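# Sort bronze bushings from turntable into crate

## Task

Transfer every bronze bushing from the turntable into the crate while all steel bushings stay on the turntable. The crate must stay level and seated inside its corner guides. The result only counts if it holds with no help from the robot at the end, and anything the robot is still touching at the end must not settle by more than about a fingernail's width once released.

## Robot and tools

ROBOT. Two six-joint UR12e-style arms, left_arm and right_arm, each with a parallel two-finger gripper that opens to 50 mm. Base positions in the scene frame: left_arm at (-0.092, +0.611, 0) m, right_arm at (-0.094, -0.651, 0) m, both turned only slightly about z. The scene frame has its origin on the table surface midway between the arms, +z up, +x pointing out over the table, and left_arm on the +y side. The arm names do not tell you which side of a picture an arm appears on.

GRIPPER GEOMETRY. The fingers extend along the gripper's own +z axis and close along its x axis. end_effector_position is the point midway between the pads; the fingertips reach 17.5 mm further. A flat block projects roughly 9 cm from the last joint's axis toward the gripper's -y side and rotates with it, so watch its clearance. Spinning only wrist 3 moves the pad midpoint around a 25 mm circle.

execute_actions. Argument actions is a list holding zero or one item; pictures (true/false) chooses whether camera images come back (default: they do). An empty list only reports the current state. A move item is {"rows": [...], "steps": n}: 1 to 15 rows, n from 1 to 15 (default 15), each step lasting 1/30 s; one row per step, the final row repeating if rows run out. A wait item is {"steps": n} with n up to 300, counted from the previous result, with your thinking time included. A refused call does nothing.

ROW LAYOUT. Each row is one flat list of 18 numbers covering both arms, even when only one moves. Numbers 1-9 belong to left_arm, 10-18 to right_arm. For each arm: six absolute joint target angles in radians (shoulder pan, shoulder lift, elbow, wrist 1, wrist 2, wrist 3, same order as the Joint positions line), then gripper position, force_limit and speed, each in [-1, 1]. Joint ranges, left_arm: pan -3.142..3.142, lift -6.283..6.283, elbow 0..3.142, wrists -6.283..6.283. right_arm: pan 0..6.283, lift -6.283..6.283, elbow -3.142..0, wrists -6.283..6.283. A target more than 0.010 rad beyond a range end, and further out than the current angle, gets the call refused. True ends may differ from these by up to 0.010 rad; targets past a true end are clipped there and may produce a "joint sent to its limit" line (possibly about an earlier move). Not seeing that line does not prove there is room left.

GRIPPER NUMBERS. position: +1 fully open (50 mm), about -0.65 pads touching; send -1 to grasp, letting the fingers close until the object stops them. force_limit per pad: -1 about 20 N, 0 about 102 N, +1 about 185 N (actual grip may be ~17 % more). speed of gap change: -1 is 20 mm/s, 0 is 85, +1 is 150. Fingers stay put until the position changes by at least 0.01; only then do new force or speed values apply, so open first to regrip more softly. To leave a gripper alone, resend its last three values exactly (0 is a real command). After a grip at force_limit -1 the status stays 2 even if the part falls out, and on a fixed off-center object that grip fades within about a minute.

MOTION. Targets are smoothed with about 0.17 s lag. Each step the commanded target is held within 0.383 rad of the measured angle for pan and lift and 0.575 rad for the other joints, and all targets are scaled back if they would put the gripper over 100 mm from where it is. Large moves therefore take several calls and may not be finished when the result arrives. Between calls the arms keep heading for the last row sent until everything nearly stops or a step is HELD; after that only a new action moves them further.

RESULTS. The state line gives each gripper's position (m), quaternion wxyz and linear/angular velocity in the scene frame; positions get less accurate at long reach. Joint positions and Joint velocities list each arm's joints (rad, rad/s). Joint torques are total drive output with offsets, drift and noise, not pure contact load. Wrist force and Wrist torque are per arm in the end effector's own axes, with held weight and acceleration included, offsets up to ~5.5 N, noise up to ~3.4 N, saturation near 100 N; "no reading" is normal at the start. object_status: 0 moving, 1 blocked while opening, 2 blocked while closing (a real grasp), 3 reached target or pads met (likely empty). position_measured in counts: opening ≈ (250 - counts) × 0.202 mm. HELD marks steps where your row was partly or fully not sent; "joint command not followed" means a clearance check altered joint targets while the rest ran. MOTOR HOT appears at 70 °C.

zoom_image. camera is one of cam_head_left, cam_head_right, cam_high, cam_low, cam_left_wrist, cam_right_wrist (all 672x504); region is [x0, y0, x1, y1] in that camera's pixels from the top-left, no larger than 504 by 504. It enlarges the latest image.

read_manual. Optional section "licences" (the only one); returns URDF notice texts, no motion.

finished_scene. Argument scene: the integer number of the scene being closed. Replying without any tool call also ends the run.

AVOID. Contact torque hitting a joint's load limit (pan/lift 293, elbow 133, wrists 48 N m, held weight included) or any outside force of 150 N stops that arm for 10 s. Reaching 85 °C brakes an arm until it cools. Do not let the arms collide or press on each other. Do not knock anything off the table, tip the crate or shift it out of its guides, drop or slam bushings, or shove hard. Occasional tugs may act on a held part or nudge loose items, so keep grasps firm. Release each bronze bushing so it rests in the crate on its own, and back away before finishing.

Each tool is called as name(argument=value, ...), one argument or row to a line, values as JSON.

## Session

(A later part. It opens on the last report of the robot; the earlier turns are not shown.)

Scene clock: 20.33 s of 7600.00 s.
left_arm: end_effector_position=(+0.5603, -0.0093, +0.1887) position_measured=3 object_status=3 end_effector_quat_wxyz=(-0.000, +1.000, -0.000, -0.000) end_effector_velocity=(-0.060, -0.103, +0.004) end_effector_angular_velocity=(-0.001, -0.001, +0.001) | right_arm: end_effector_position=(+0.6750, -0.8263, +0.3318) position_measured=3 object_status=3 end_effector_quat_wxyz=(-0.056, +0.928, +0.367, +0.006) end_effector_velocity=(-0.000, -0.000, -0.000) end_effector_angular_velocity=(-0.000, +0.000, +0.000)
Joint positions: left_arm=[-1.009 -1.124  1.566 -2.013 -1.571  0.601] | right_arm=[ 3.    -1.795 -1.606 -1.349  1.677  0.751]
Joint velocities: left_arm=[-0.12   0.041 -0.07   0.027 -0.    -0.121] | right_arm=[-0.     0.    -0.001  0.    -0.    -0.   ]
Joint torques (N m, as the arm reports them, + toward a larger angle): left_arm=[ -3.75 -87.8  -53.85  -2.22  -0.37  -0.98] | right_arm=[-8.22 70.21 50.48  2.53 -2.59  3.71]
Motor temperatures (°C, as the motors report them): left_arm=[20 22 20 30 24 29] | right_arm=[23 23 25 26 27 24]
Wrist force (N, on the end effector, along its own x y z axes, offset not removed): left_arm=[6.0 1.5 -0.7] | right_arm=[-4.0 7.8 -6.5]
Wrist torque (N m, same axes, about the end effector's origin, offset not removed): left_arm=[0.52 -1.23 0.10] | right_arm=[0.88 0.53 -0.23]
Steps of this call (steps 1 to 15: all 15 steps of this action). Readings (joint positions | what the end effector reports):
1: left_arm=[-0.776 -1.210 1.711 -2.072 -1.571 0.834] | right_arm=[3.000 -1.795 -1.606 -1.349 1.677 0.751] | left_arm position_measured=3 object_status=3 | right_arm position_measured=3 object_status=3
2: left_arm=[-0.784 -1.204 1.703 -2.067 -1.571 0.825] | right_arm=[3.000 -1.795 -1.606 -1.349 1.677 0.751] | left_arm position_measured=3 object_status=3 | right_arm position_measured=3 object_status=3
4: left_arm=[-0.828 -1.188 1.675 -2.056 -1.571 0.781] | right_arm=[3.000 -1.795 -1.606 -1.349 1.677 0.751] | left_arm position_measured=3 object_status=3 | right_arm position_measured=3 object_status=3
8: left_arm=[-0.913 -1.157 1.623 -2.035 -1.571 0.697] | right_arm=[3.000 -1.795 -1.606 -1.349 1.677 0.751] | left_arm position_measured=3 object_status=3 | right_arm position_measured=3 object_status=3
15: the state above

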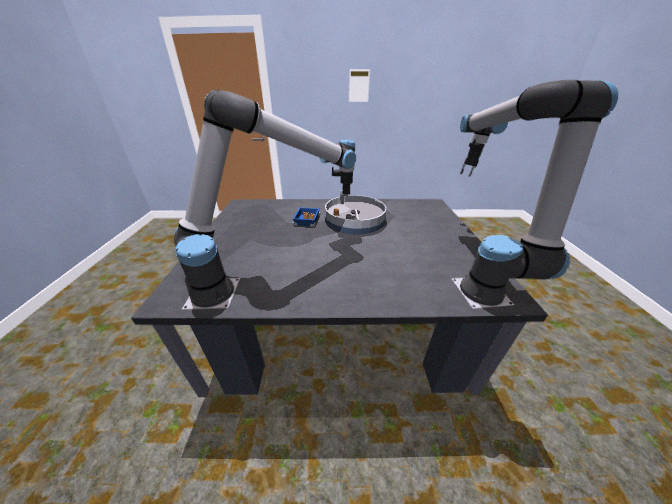

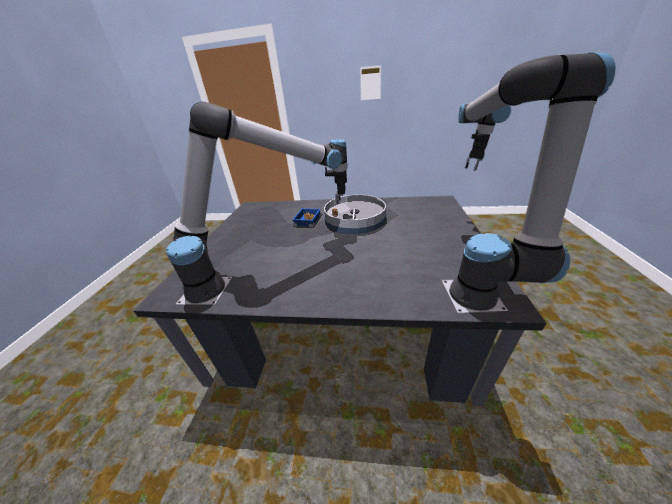

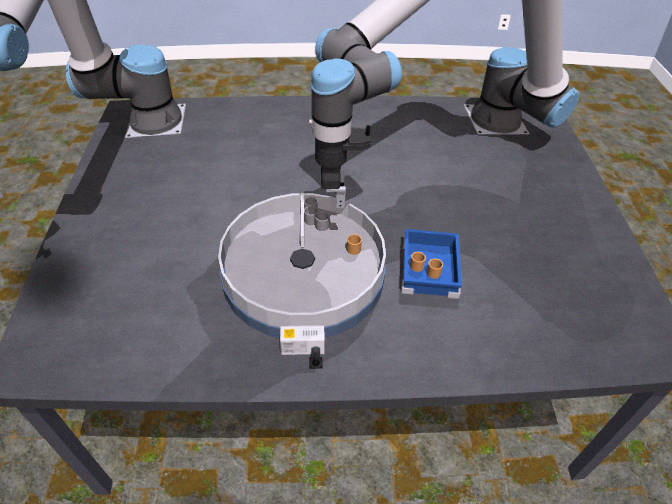

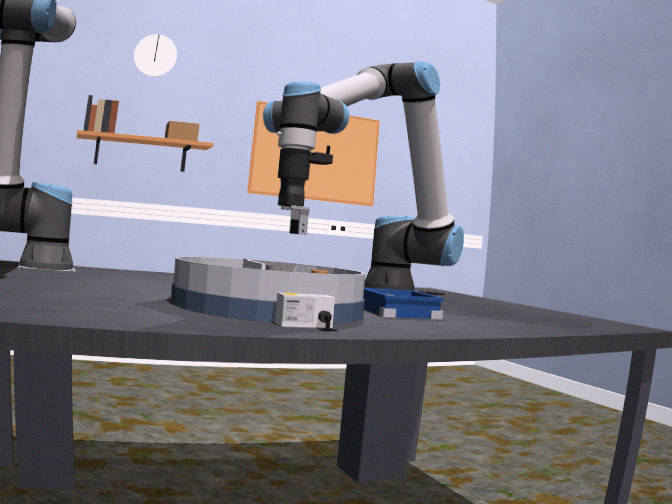

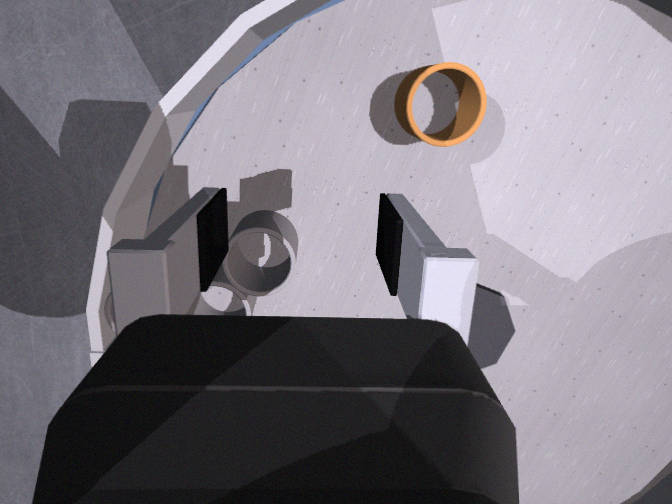

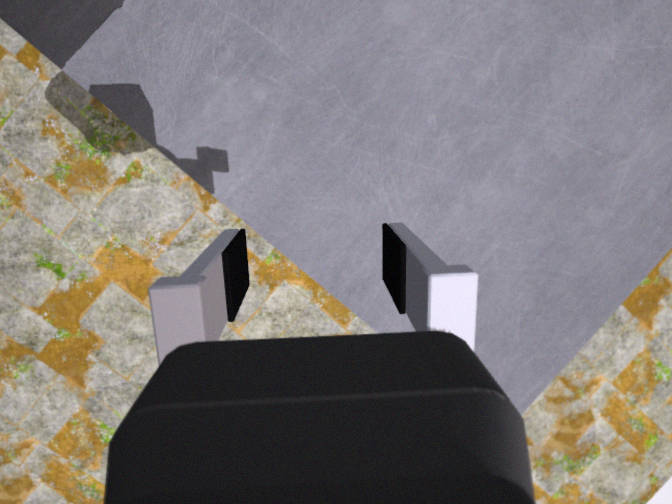

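execute_actions(
  actions=[
    {"rows":[[-1.015,-1.034,1.647,-2.184,-1.571,0.595,1,-0.5,0,3.0,-1.795,-1.606,-1.349,1.677,0.751,1,0,0]]},
  ],
  pictures=false,
)

execute_actions(
  actions=[
    {"steps":15},
  ],
)

Scene clock: 21.63 s of 7600.00 s.
left_arm: end_effector_position=(+0.5564, -0.0131, +0.0799) position_measured=3 object_status=3 end_effector_quat_wxyz=(+0.000, +1.000, -0.000, -0.000) end_effector_velocity=(+0.000, +0.001, -0.011) end_effector_angular_velocity=(-0.002, -0.001, +0.001) | right_arm: end_effector_position=(+0.6750, -0.8263, +0.3318) position_measured=3 object_status=3 end_effector_quat_wxyz=(-0.056, +0.928, +0.367, +0.006) end_effector_velocity=(+0.000, +0.000, +0.001) end_effector_angular_velocity=(+0.000, -0.001, +0.000)
Joint positions: left_arm=[-1.015 -1.035  1.646 -2.182 -1.571  0.595] | right_arm=[ 3.    -1.795 -1.606 -1.349  1.677  0.751]
Joint velocities: left_arm=[ 0.001  0.008  0.01  -0.021 -0.    -0.   ] | right_arm=[ 0.  0.  0. -0.  0. -0.]
Joint torques (N m, as the arm reports them, + toward a larger angle): left_arm=[ 14.33 -90.97 -32.78  -6.1    1.91   1.97] | right_arm=[-8.3  73.61 50.94  2.5  -2.78  3.84]
Motor temperatures (°C, as the motors report them): left_arm=[20 22 20 30 24 29] | right_arm=[23 23 25 26 27 24]
Wrist force (N, on the end effector, along its own x y z axes, offset not removed): left_arm=[5.4 1.3 1.0] | right_arm=[-4.0 4.2 -0.7]
Wrist torque (N m, same axes, about the end effector's origin, offset not removed): left_arm=[0.66 -1.13 0.10] | right_arm=[0.54 0.64 -0.06]
Steps of this call (steps 1 to 24: the robot went on to your last target; steps 25 to 39: all 15 steps of this action). Readings (joint positions | what the end effector reports):
25: left_arm=[-1.020 -1.119 1.560 -2.011 -1.571 0.590] | right_arm=[3.000 -1.795 -1.606 -1.349 1.677 0.751] | left_arm position_measured=3 object_status=3 | right_arm position_measured=3 object_status=3
26: left_arm=[-1.019 -1.111 1.568 -2.021 -1.571 0.591] | right_arm=[3.000 -1.795 -1.606 -1.349 1.677 0.751] | left_arm position_measured=3 object_status=3 | right_arm position_measured=3 object_status=3
28: left_arm=[-1.018 -1.077 1.603 -2.081 -1.571 0.593] | right_arm=[3.000 -1.795 -1.606 -1.349 1.677 0.751] | left_arm position_measured=3 object_status=3 | right_arm position_measured=3 object_status=3
32: left_arm=[-1.016 -1.044 1.637 -2.160 -1.571 0.594] | right_arm=[3.000 -1.795 -1.606 -1.349 1.677 0.751] | left_arm position_measured=3 object_status=3 | right_arm position_measured=3 object_status=3
39: the state above

Scene clock: 22.13 s of 7600.00 s.
left_arm: end_effector_position=(+0.5564, -0.0130, +0.0789) position_measured=3 object_status=3 end_effector_quat_wxyz=(+0.000, +1.000, -0.000, -0.000) end_effector_velocity=(-0.000, -0.000, +0.000) end_effector_angular_velocity=(-0.000, -0.000, +0.000) | right_arm: end_effector_position=(+0.6750, -0.8263, +0.3318) position_measured=3 object_status=3 end_effector_quat_wxyz=(-0.056, +0.928, +0.367, +0.006) end_effector_velocity=(-0.000, +0.000, -0.000) end_effector_angular_velocity=(-0.001, +0.000, +0.001)
Joint positions: left_arm=[-1.015 -1.034  1.647 -2.184 -1.571  0.595] | right_arm=[ 3.    -1.795 -1.606 -1.349  1.677  0.751]
Joint velocities: left_arm=[-0.     0.    -0.001  0.     0.    -0.001] | right_arm=[ 0.     0.    -0.001  0.    -0.001 -0.   ]
Joint torques (N m, as the arm reports them, + toward a larger angle): left_arm=[ 17.63 -86.13 -30.13  -6.91   0.59   1.88] | right_arm=[-6.64 71.69 50.3   2.57 -2.58  3.92]
Motor temperatures (°C, as the motors report them): left_arm=[20 22 20 30 24 29] | right_arm=[23 23 25 26 27 24]
Wrist force (N, on the end effector, along its own x y z axes, offset not removed): left_arm=[6.6 4.4 3.1] | right_arm=[0.1 3.6 2.2]
Wrist torque (N m, same axes, about the end effector's origin, offset not removed): left_arm=[1.15 -1.36 0.16] | right_arm=[0.51 0.22 -0.18]
Steps of this call (steps 1 to 15: the robot went on to your last target). Readings (joint positions | what the end effector reports):
1: left_arm=[-1.015 -1.035 1.646 -2.183 -1.571 0.595] | right_arm=[3.000 -1.795 -1.606 -1.349 1.677 0.751] | left_arm position_measured=3 object_status=3 | right_arm position_measured=3 object_status=3
2: left_arm=[-1.015 -1.034 1.647 -2.183 -1.571 0.595] | right_arm=[3.000 -1.795 -1.606 -1.349 1.677 0.751] | left_arm position_measured=3 object_status=3 | right_arm position_measured=3 object_status=3
4: left_arm=[-1.015 -1.034 1.647 -2.184 -1.571 0.595] | right_arm=[3.000 -1.795 -1.606 -1.349 1.677 0.751] | left_arm position_measured=3 object_status=3 | right_arm position_measured=3 object_status=3
8: left_arm=[-1.015 -1.034 1.647 -2.184 -1.571 0.595] | right_arm=[3.000 -1.795 -1.606 -1.349 1.677 0.751] | left_arm position_measured=3 object_status=3 | right_arm position_measured=3 object_status=3
15: the state above
All arms were judged still, so your last target was given up. Only a new action makes them travel on or press farther. Fingers that are still opening or closing keep moving.

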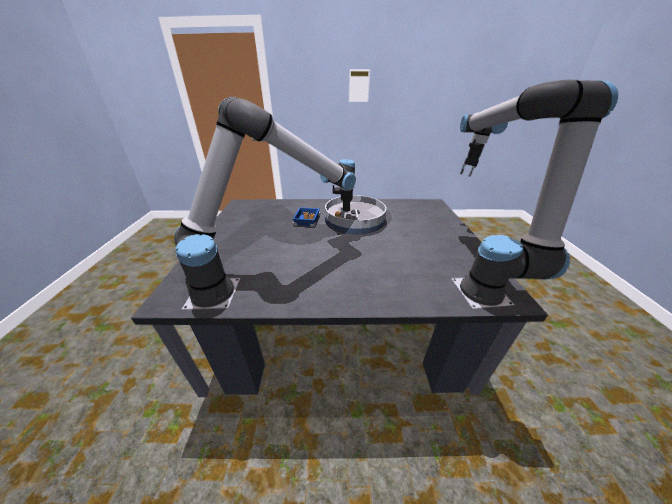

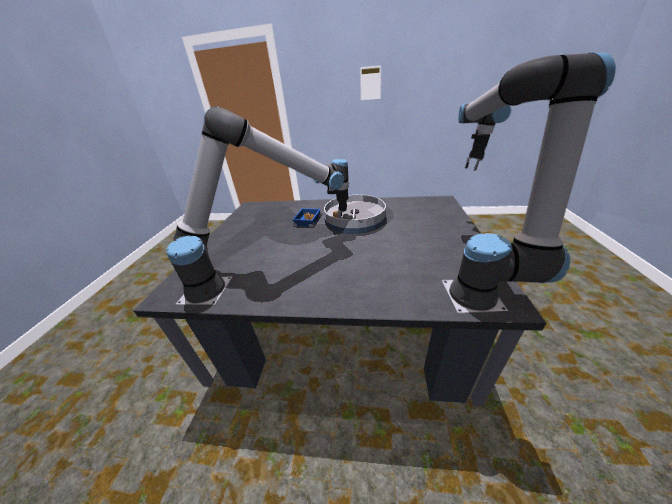

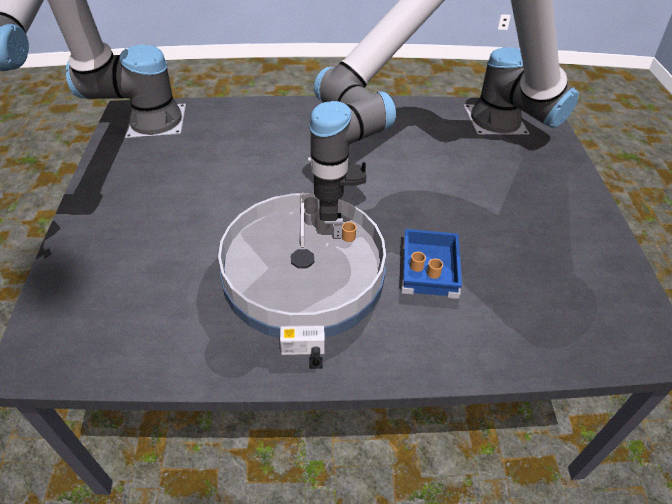

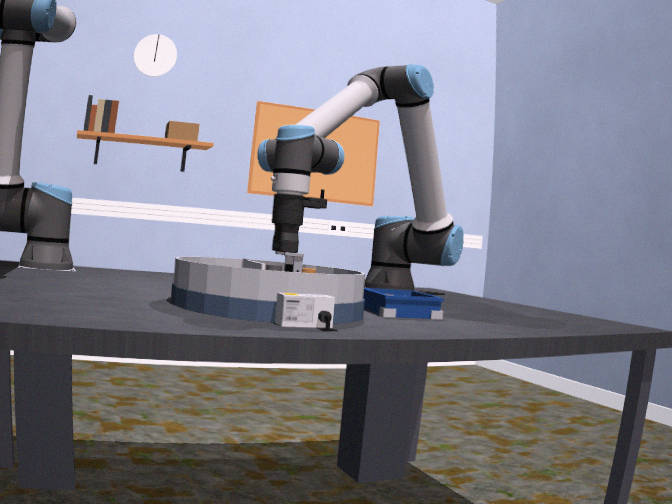

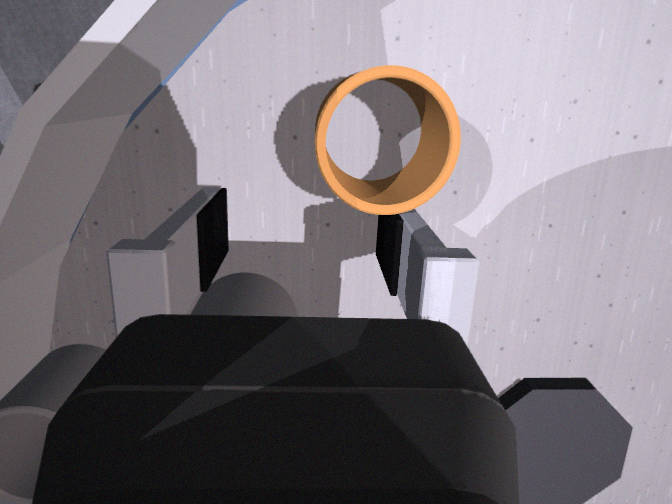

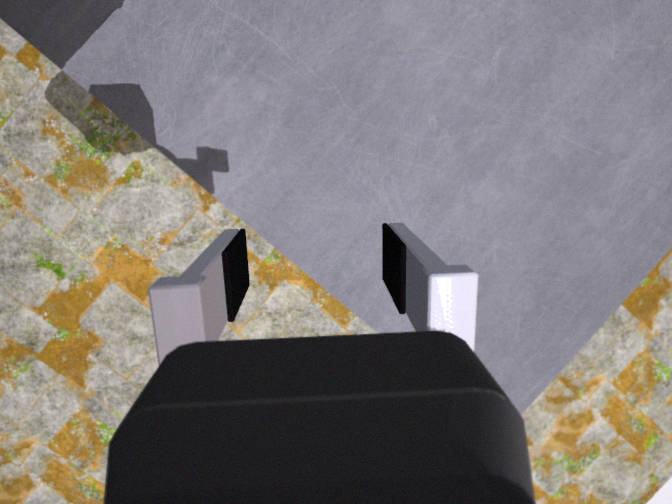

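execute_actions(
  actions=[],
)

Scene clock: 23.83 s of 7600.00 s.
left_arm: end_effector_position=(+0.5564, -0.0130, +0.0789) position_measured=3 object_status=3 end_effector_quat_wxyz=(+0.000, +1.000, -0.000, -0.000) end_effector_velocity=(-0.000, +0.001, -0.000) end_effector_angular_velocity=(+0.001, +0.001, -0.000) | right_arm: end_effector_position=(+0.6750, -0.8263, +0.3318) position_measured=3 object_status=3 end_effector_quat_wxyz=(-0.056, +0.928, +0.367, +0.006) end_effector_velocity=(+0.000, +0.001, +0.000) end_effector_angular_velocity=(-0.002, -0.001, +0.002)
Joint positions: left_arm=[-1.015 -1.034  1.647 -2.184 -1.571  0.595] | right_arm=[ 3.    -1.795 -1.606 -1.349  1.677  0.751]
Joint velocities: left_arm=[ 0.    -0.     0.001  0.001 -0.     0.001] | right_arm=[ 0.002  0.     0.     0.    -0.002  0.   ]
Joint torques (N m, as the arm reports them, + toward a larger angle): left_arm=[ 17.   -84.71 -30.49  -6.42  -1.7    1.95] | right_arm=[-9.78 74.46 49.36  2.3  -2.53  3.82]
Motor temperatures (°C, as the motors report them): left_arm=[20 22 20 30 24 29] | right_arm=[23 23 25 26 27 24]
Wrist force (N, on the end effector, along its own x y z axes, offset not removed): left_arm=[2.7 -1.0 -0.9] | right_arm=[-4.2 2.7 -3.2]
Wrist torque (N m, same axes, about the end effector's origin, offset not removed): left_arm=[-0.02 -0.71 -0.06] | right_arm=[0.16 0.91 -0.39]
Steps of this call (steps 1 to 51: nothing new was sent). Readings (joint positions | what the end effector reports):
1: left_arm=[-1.015 -1.034 1.647 -2.184 -1.571 0.595] | right_arm=[3.000 -1.795 -1.606 -1.349 1.677 0.751] | left_arm position_measured=3 object_status=3 | right_arm position_measured=3 object_status=3
2: left_arm=[-1.015 -1.034 1.647 -2.184 -1.571 0.595] | right_arm=[3.000 -1.795 -1.606 -1.349 1.677 0.751] | left_arm position_measured=3 object_status=3 | right_arm position_measured=3 object_status=3
4: left_arm=[-1.015 -1.034 1.647 -2.184 -1.571 0.595] | right_arm=[3.000 -1.795 -1.606 -1.349 1.677 0.751] | left_arm position_measured=3 object_status=3 | right_arm position_measured=3 object_status=3
8: left_arm=[-1.015 -1.034 1.647 -2.184 -1.571 0.595] | right_arm=[3.000 -1.795 -1.606 -1.349 1.677 0.751] | left_arm position_measured=3 object_status=3 | right_arm position_measured=3 object_status=3
51: the state above

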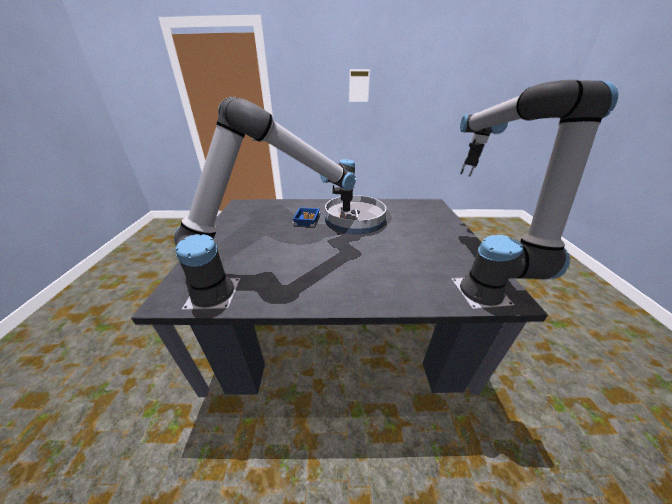

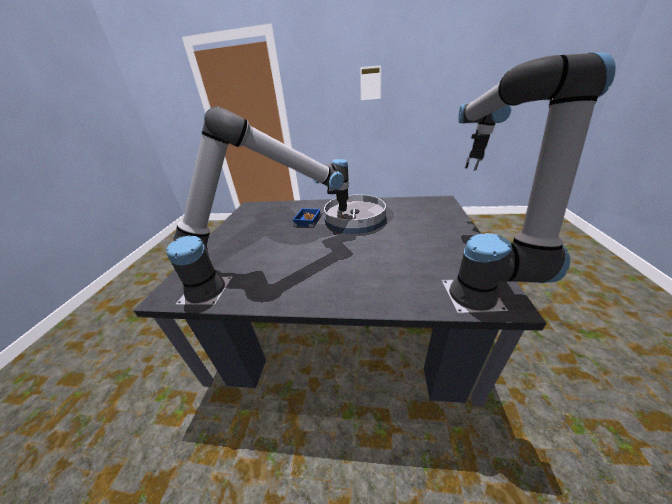

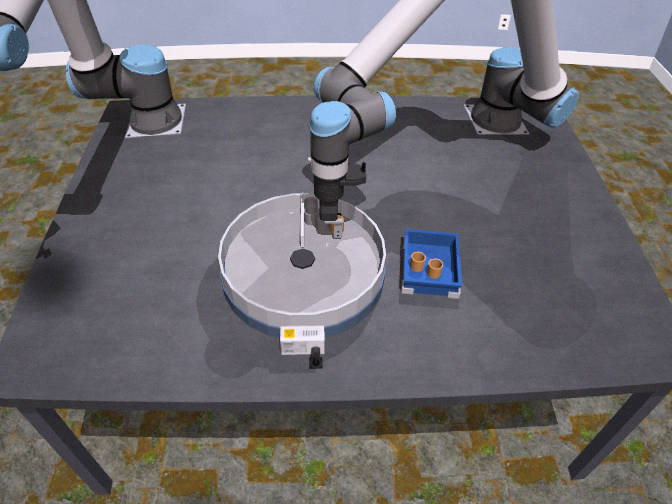

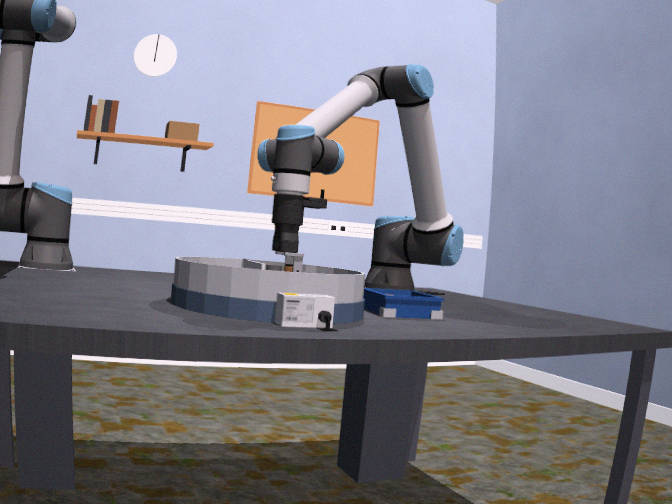

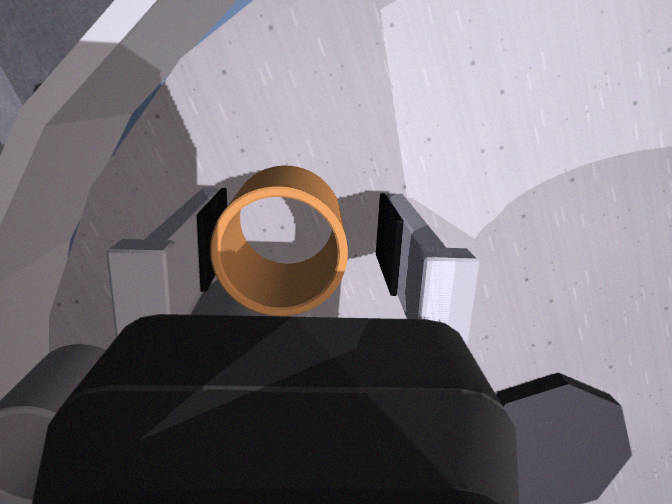

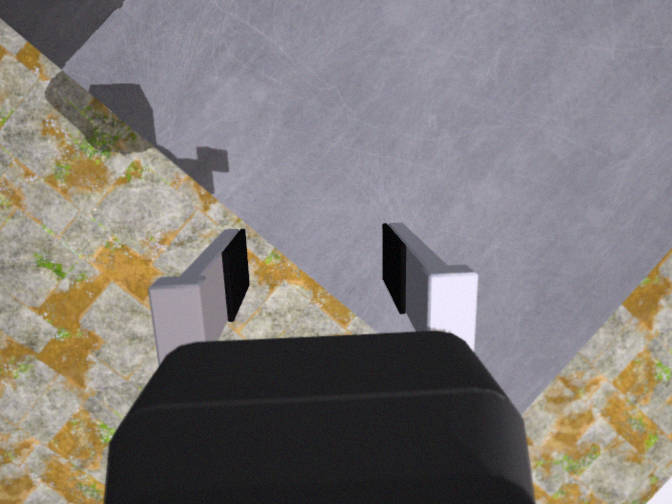

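execute_actions(
  actions=[
    {"rows":[[-1.015,-1.034,1.647,-2.184,-1.571,0.595,-1,-0.5,0,3.0,-1.795,-1.606,-1.349,1.677,0.751,1,0,0]],"steps":12},
  ],
  pictures=false,
)

execute_actions(
  actions=[
    {"rows":[[-1.02,-1.12,1.56,-2.01,-1.571,0.59,-1,-0.5,0,3.0,-1.795,-1.606,-1.349,1.677,0.751,1,0,0]]},
  ],
  pictures=false,
)

execute_actions(
  actions=[
    {"rows":[[-0.77,-1.28,1.825,-2.116,-1.571,0.84,-1,-0.5,0,3.0,-1.795,-1.606,-1.349,1.677,0.751,1,0,0]]},
  ],
  pictures=false,
)

execute_actions(
  actions=[
    {"steps":20},
  ],
)

Scene clock: 25.20 s of 7600.00 s.
left_arm: end_effector_position=(+0.5564, -0.0130, +0.0789) position_measured=65 object_status=2 end_effector_quat_wxyz=(+0.000, +1.000, -0.000, -0.000) end_effector_velocity=(-0.000, -0.000, -0.000) end_effector_angular_velocity=(+0.000, +0.000, -0.002) | right_arm: end_effector_position=(+0.6750, -0.8263, +0.3318) position_measured=3 object_status=3 end_effector_quat_wxyz=(-0.056, +0.928, +0.367, +0.006) end_effector_velocity=(+0.001, +0.001, +0.002) end_effector_angular_velocity=(-0.001, -0.002, +0.001)
Joint positions: left_arm=[-1.015 -1.034  1.647 -2.184 -1.571  0.595] | right_arm=[ 3.    -1.795 -1.606 -1.349  1.677  0.751]
Joint velocities: left_arm=[-0.     0.     0.     0.     0.     0.002] | right_arm=[ 0.001  0.001  0.002 -0.    -0.001  0.   ]
Joint torques (N m, as the arm reports them, + toward a larger angle): left_arm=[ 15.99 -84.71 -30.76  -6.49  -1.76   2.11] | right_arm=[-5.19 76.21 50.89  2.57 -2.67  4.17]
Motor temperatures (°C, as the motors report them): left_arm=[20 22 20 30 24 29] | right_arm=[23 23 25 26 27 24]
Wrist force (N, on the end effector, along its own x y z axes, offset not removed): left_arm=[4.5 -0.5 3.0] | right_arm=[-2.8 7.5 -2.8]
Wrist torque (N m, same axes, about the end effector's origin, offset not removed): left_arm=[0.29 -0.92 0.09] | right_arm=[1.13 0.57 -0.09]
Steps of this call (steps 1 to 29: nothing new was sent; steps 30 to 41: all 12 steps of this action). Readings (joint positions | what the end effector reports):
30: left_arm=[-1.015 -1.034 1.647 -2.184 -1.571 0.595] | right_arm=[3.000 -1.795 -1.606 -1.349 1.677 0.751] | left_arm position_measured=11 object_status=0 | right_arm position_measured=3 object_status=3
31: left_arm=[-1.015 -1.034 1.647 -2.184 -1.571 0.595] | right_arm=[3.000 -1.795 -1.606 -1.349 1.677 0.751] | left_arm position_measured=25 object_status=0 | right_arm position_measured=3 object_status=3
33: left_arm=[-1.015 -1.034 1.647 -2.184 -1.571 0.595] | right_arm=[3.000 -1.795 -1.606 -1.349 1.677 0.751] | left_arm position_measured=53 object_status=0 | right_arm position_measured=3 object_status=3
37: left_arm=[-1.015 -1.034 1.647 -2.184 -1.571 0.595] | right_arm=[3.000 -1.795 -1.606 -1.349 1.677 0.751] | left_arm position_measured=65 object_status=0 | right_arm position_measured=3 object_status=3
41: the state above

Scene clock: 25.70 s of 7600.00 s.
left_arm: end_effector_position=(+0.5550, -0.0187, +0.1881) position_measured=65 object_status=2 end_effector_quat_wxyz=(-0.000, +1.000, -0.000, -0.000) end_effector_velocity=(-0.002, +0.002, +0.010) end_effector_angular_velocity=(+0.004, +0.003, -0.002) | right_arm: end_effector_position=(+0.6750, -0.8263, +0.3318) position_measured=3 object_status=3 end_effector_quat_wxyz=(-0.056, +0.928, +0.367, +0.006) end_effector_velocity=(+0.000, -0.000, +0.000) end_effector_angular_velocity=(-0.000, -0.002, +0.001)
Joint positions: left_arm=[-1.02  -1.119  1.561 -2.012 -1.571  0.59 ] | right_arm=[ 3.    -1.795 -1.606 -1.349  1.677  0.751]
Joint velocities: left_arm=[-0.001 -0.008 -0.007  0.02   0.     0.001] | right_arm=[-0.     0.     0.001  0.001 -0.    -0.001]
Joint torques (N m, as the arm reports them, + toward a larger angle): left_arm=[ -15.04 -109.57  -55.8    -2.6    -2.14   -1.73] | right_arm=[-7.71 76.43 49.18  2.4  -2.21  3.75]
Motor temperatures (°C, as the motors report them): left_arm=[20 22 20 30 24 29] | right_arm=[23 23 25 26 27 24]
Wrist force (N, on the end effector, along its own x y z axes, offset not removed): left_arm=[5.4 1.0 1.0] | right_arm=[-2.1 -3.2 -1.4]
Wrist torque (N m, same axes, about the end effector's origin, offset not removed): left_arm=[0.49 -1.10 0.06] | right_arm=[-0.81 0.50 -0.04]
Steps of this call (steps 1 to 15: all 15 steps of this action). Readings (joint positions | what the end effector reports):
1: left_arm=[-1.015 -1.035 1.647 -2.183 -1.571 0.595] | right_arm=[3.000 -1.795 -1.606 -1.349 1.677 0.751] | left_arm position_measured=65 object_status=2 | right_arm position_measured=3 object_status=3
2: left_arm=[-1.016 -1.042 1.641 -2.173 -1.571 0.594] | right_arm=[3.000 -1.795 -1.606 -1.349 1.677 0.751] | left_arm position_measured=65 object_status=2 | right_arm position_measured=3 object_status=3
4: left_arm=[-1.017 -1.076 1.605 -2.113 -1.571 0.592] | right_arm=[3.000 -1.795 -1.606 -1.349 1.677 0.751] | left_arm position_measured=65 object_status=2 | right_arm position_measured=3 object_status=3
8: left_arm=[-1.019 -1.110 1.569 -2.035 -1.571 0.591] | right_arm=[3.000 -1.795 -1.606 -1.349 1.677 0.751] | left_arm position_measured=65 object_status=2 | right_arm position_measured=3 object_status=3
15: the state above

Scene clock: 26.20 s of 7600.00 s.
left_arm: end_effector_position=(+0.6074, +0.2244, +0.1738) position_measured=65 object_status=2 end_effector_quat_wxyz=(+0.000, +1.000, -0.000, +0.000) end_effector_velocity=(+0.007, +0.188, -0.021) end_effector_angular_velocity=(+0.008, +0.008, +0.001) | right_arm: end_effector_position=(+0.6750, -0.8263, +0.3318) position_measured=3 object_status=3 end_effector_quat_wxyz=(-0.056, +0.928, +0.367, +0.006) end_effector_velocity=(+0.000, +0.000, -0.000) end_effector_angular_velocity=(+0.001, +0.000, -0.001)
Joint positions: left_arm=[-0.786 -1.27   1.807 -2.11  -1.571  0.823] | right_arm=[ 3.    -1.795 -1.606 -1.349  1.677  0.751]
Joint velocities: left_arm=[ 0.18  -0.11   0.191 -0.07   0.     0.179] | right_arm=[-0.    -0.    -0.     0.     0.001  0.001]
Joint torques (N m, as the arm reports them, + toward a larger angle): left_arm=[  0.18 -81.37 -39.28  -6.89   1.     1.49] | right_arm=[-7.56 76.4  49.22  2.78 -2.28  3.25]
Motor temperatures (°C, as the motors report them): left_arm=[20 22 20 30 24 29] | right_arm=[23 23 25 26 27 24]
Wrist force (N, on the end effector, along its own x y z axes, offset not removed): left_arm=[7.0 -2.7 0.9] | right_arm=[-1.3 -1.1 -0.6]
Wrist torque (N m, same axes, about the end effector's origin, offset not removed): left_arm=[0.03 -1.56 0.08] | right_arm=[-0.36 0.09 -0.10]
Steps of this call (steps 1 to 15: all 15 steps of this action). Readings (joint positions | what the end effector reports):
1: left_arm=[-1.019 -1.120 1.561 -2.012 -1.571 0.591] | right_arm=[3.000 -1.795 -1.606 -1.349 1.677 0.751] | left_arm position_measured=65 object_status=2 | right_arm position_measured=3 object_status=3
2: left_arm=[-1.011 -1.128 1.570 -2.018 -1.571 0.600] | right_arm=[3.000 -1.795 -1.606 -1.349 1.677 0.751] | left_arm position_measured=65 object_status=2 | right_arm position_measured=3 object_status=3
4: left_arm=[-0.971 -1.154 1.611 -2.034 -1.571 0.639] | right_arm=[3.000 -1.795 -1.606 -1.349 1.677 0.751] | left_arm position_measured=65 object_status=2 | right_arm position_measured=3 object_status=3
8: left_arm=[-0.894 -1.203 1.693 -2.066 -1.571 0.716] | right_arm=[3.000 -1.795 -1.606 -1.349 1.677 0.751] | left_arm position_measured=65 object_status=2 | right_arm position_measured=3 object_status=3
15: the state above

Scene clock: 26.87 s of 7600.00 s.
left_arm: end_effector_position=(+0.6077, +0.2415, +0.1718) position_measured=65 object_status=2 end_effector_quat_wxyz=(+0.000, +1.000, -0.000, +0.000) end_effector_velocity=(-0.000, +0.000, -0.000) end_effector_angular_velocity=(-0.000, +0.000, -0.000) | right_arm: end_effector_position=(+0.6750, -0.8263, +0.3318) position_measured=3 object_status=3 end_effector_quat_wxyz=(-0.056, +0.928, +0.367, +0.006) end_effector_velocity=(+0.001, -0.000, +0.001) end_effector_angular_velocity=(-0.000, -0.002, +0.000)
Joint positions: left_arm=[-0.77  -1.28   1.825 -2.116 -1.571  0.84 ] | right_arm=[ 3.    -1.795 -1.606 -1.349  1.677  0.751]
Joint velocities: left_arm=[ 0. -0.  0. -0. -0.  0.] | right_arm=[ 0.     0.001  0.002  0.    -0.    -0.   ]
Joint torques (N m, as the arm reports them, + toward a larger angle): left_arm=[ 18.14 -85.91 -32.01  -6.74  -1.09   2.18] | right_arm=[-6.89 78.55 49.3   2.44 -2.21  3.64]
Motor temperatures (°C, as the motors report them): left_arm=[20 22 20 30 24 29] | right_arm=[23 23 25 26 27 24]
Wrist force (N, on the end effector, along its own x y z axes, offset not removed): left_arm=[3.1 -0.9 5.0] | right_arm=[-0.3 -1.7 2.4]
Wrist torque (N m, same axes, about the end effector's origin, offset not removed): left_arm=[0.28 -0.64 0.09] | right_arm=[-0.51 0.03 -0.21]
Steps of this call (steps 1 to 20: the robot went on to your last target). Readings (joint positions | what the end effector reports):
1: left_arm=[-0.781 -1.273 1.813 -2.111 -1.571 0.829] | right_arm=[3.000 -1.795 -1.606 -1.349 1.677 0.751] | left_arm position_measured=65 object_status=2 | right_arm position_measured=3 object_status=3
2: left_arm=[-0.778 -1.275 1.816 -2.113 -1.571 0.832] | right_arm=[3.000 -1.795 -1.606 -1.349 1.677 0.751] | left_arm position_measured=65 object_status=2 | right_arm position_measured=3 object_status=3
4: left_arm=[-0.774 -1.278 1.821 -2.114 -1.571 0.836] | right_arm=[3.000 -1.795 -1.606 -1.349 1.677 0.751] | left_arm position_measured=65 object_status=2 | right_arm position_measured=3 object_status=3
8: left_arm=[-0.771 -1.279 1.824 -2.116 -1.571 0.839] | right_arm=[3.000 -1.795 -1.606 -1.349 1.677 0.751] | left_arm position_measured=65 object_status=2 | right_arm position_measured=3 object_status=3
20: the state above

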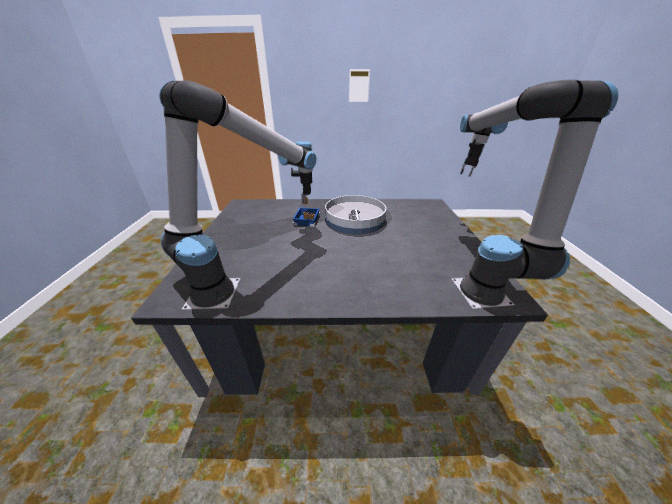

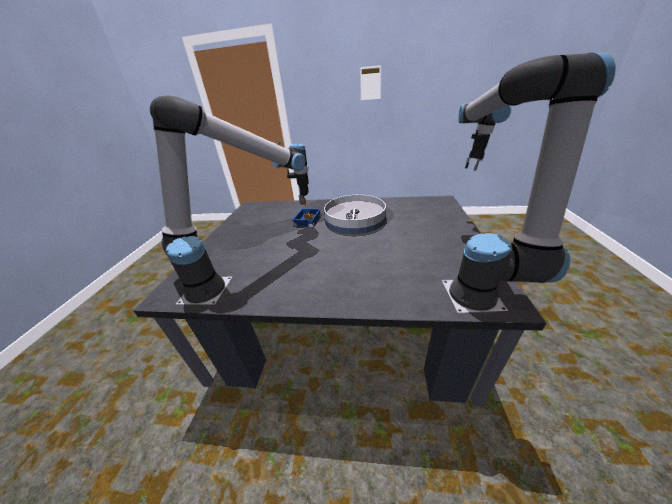

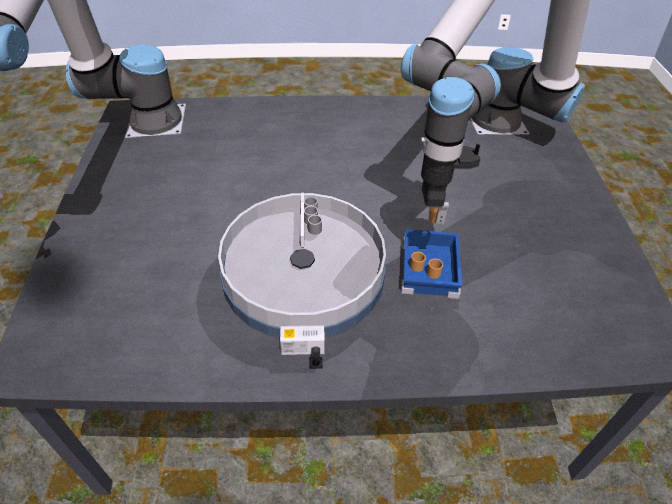

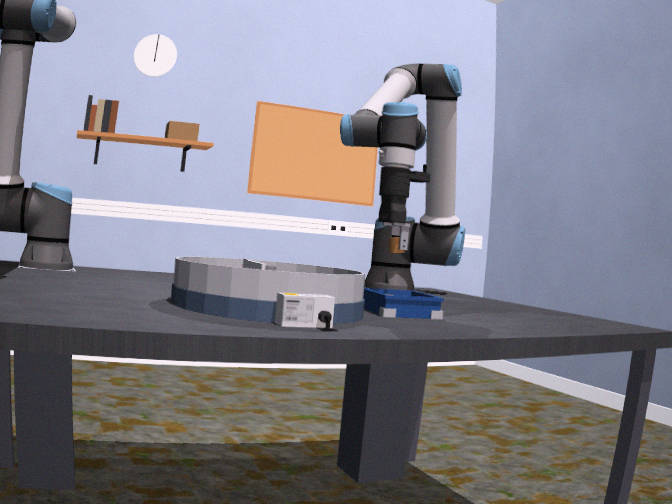

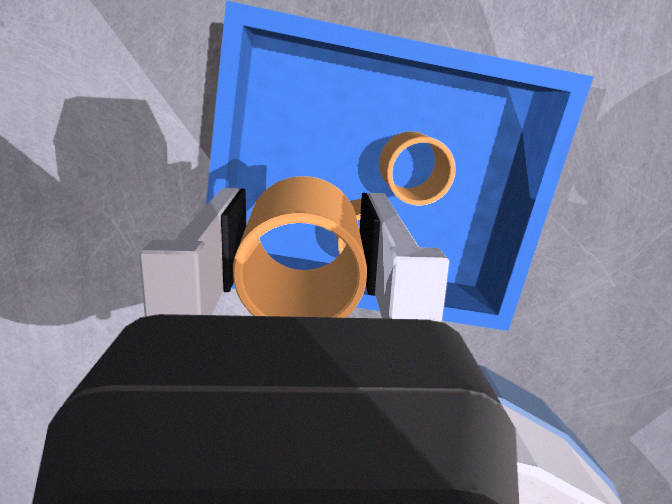

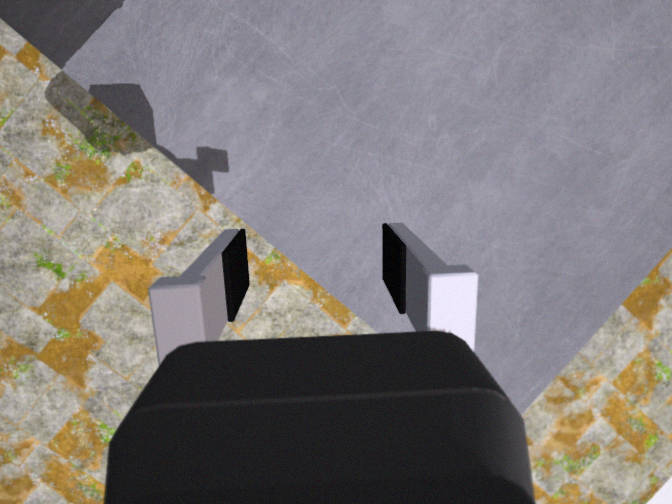

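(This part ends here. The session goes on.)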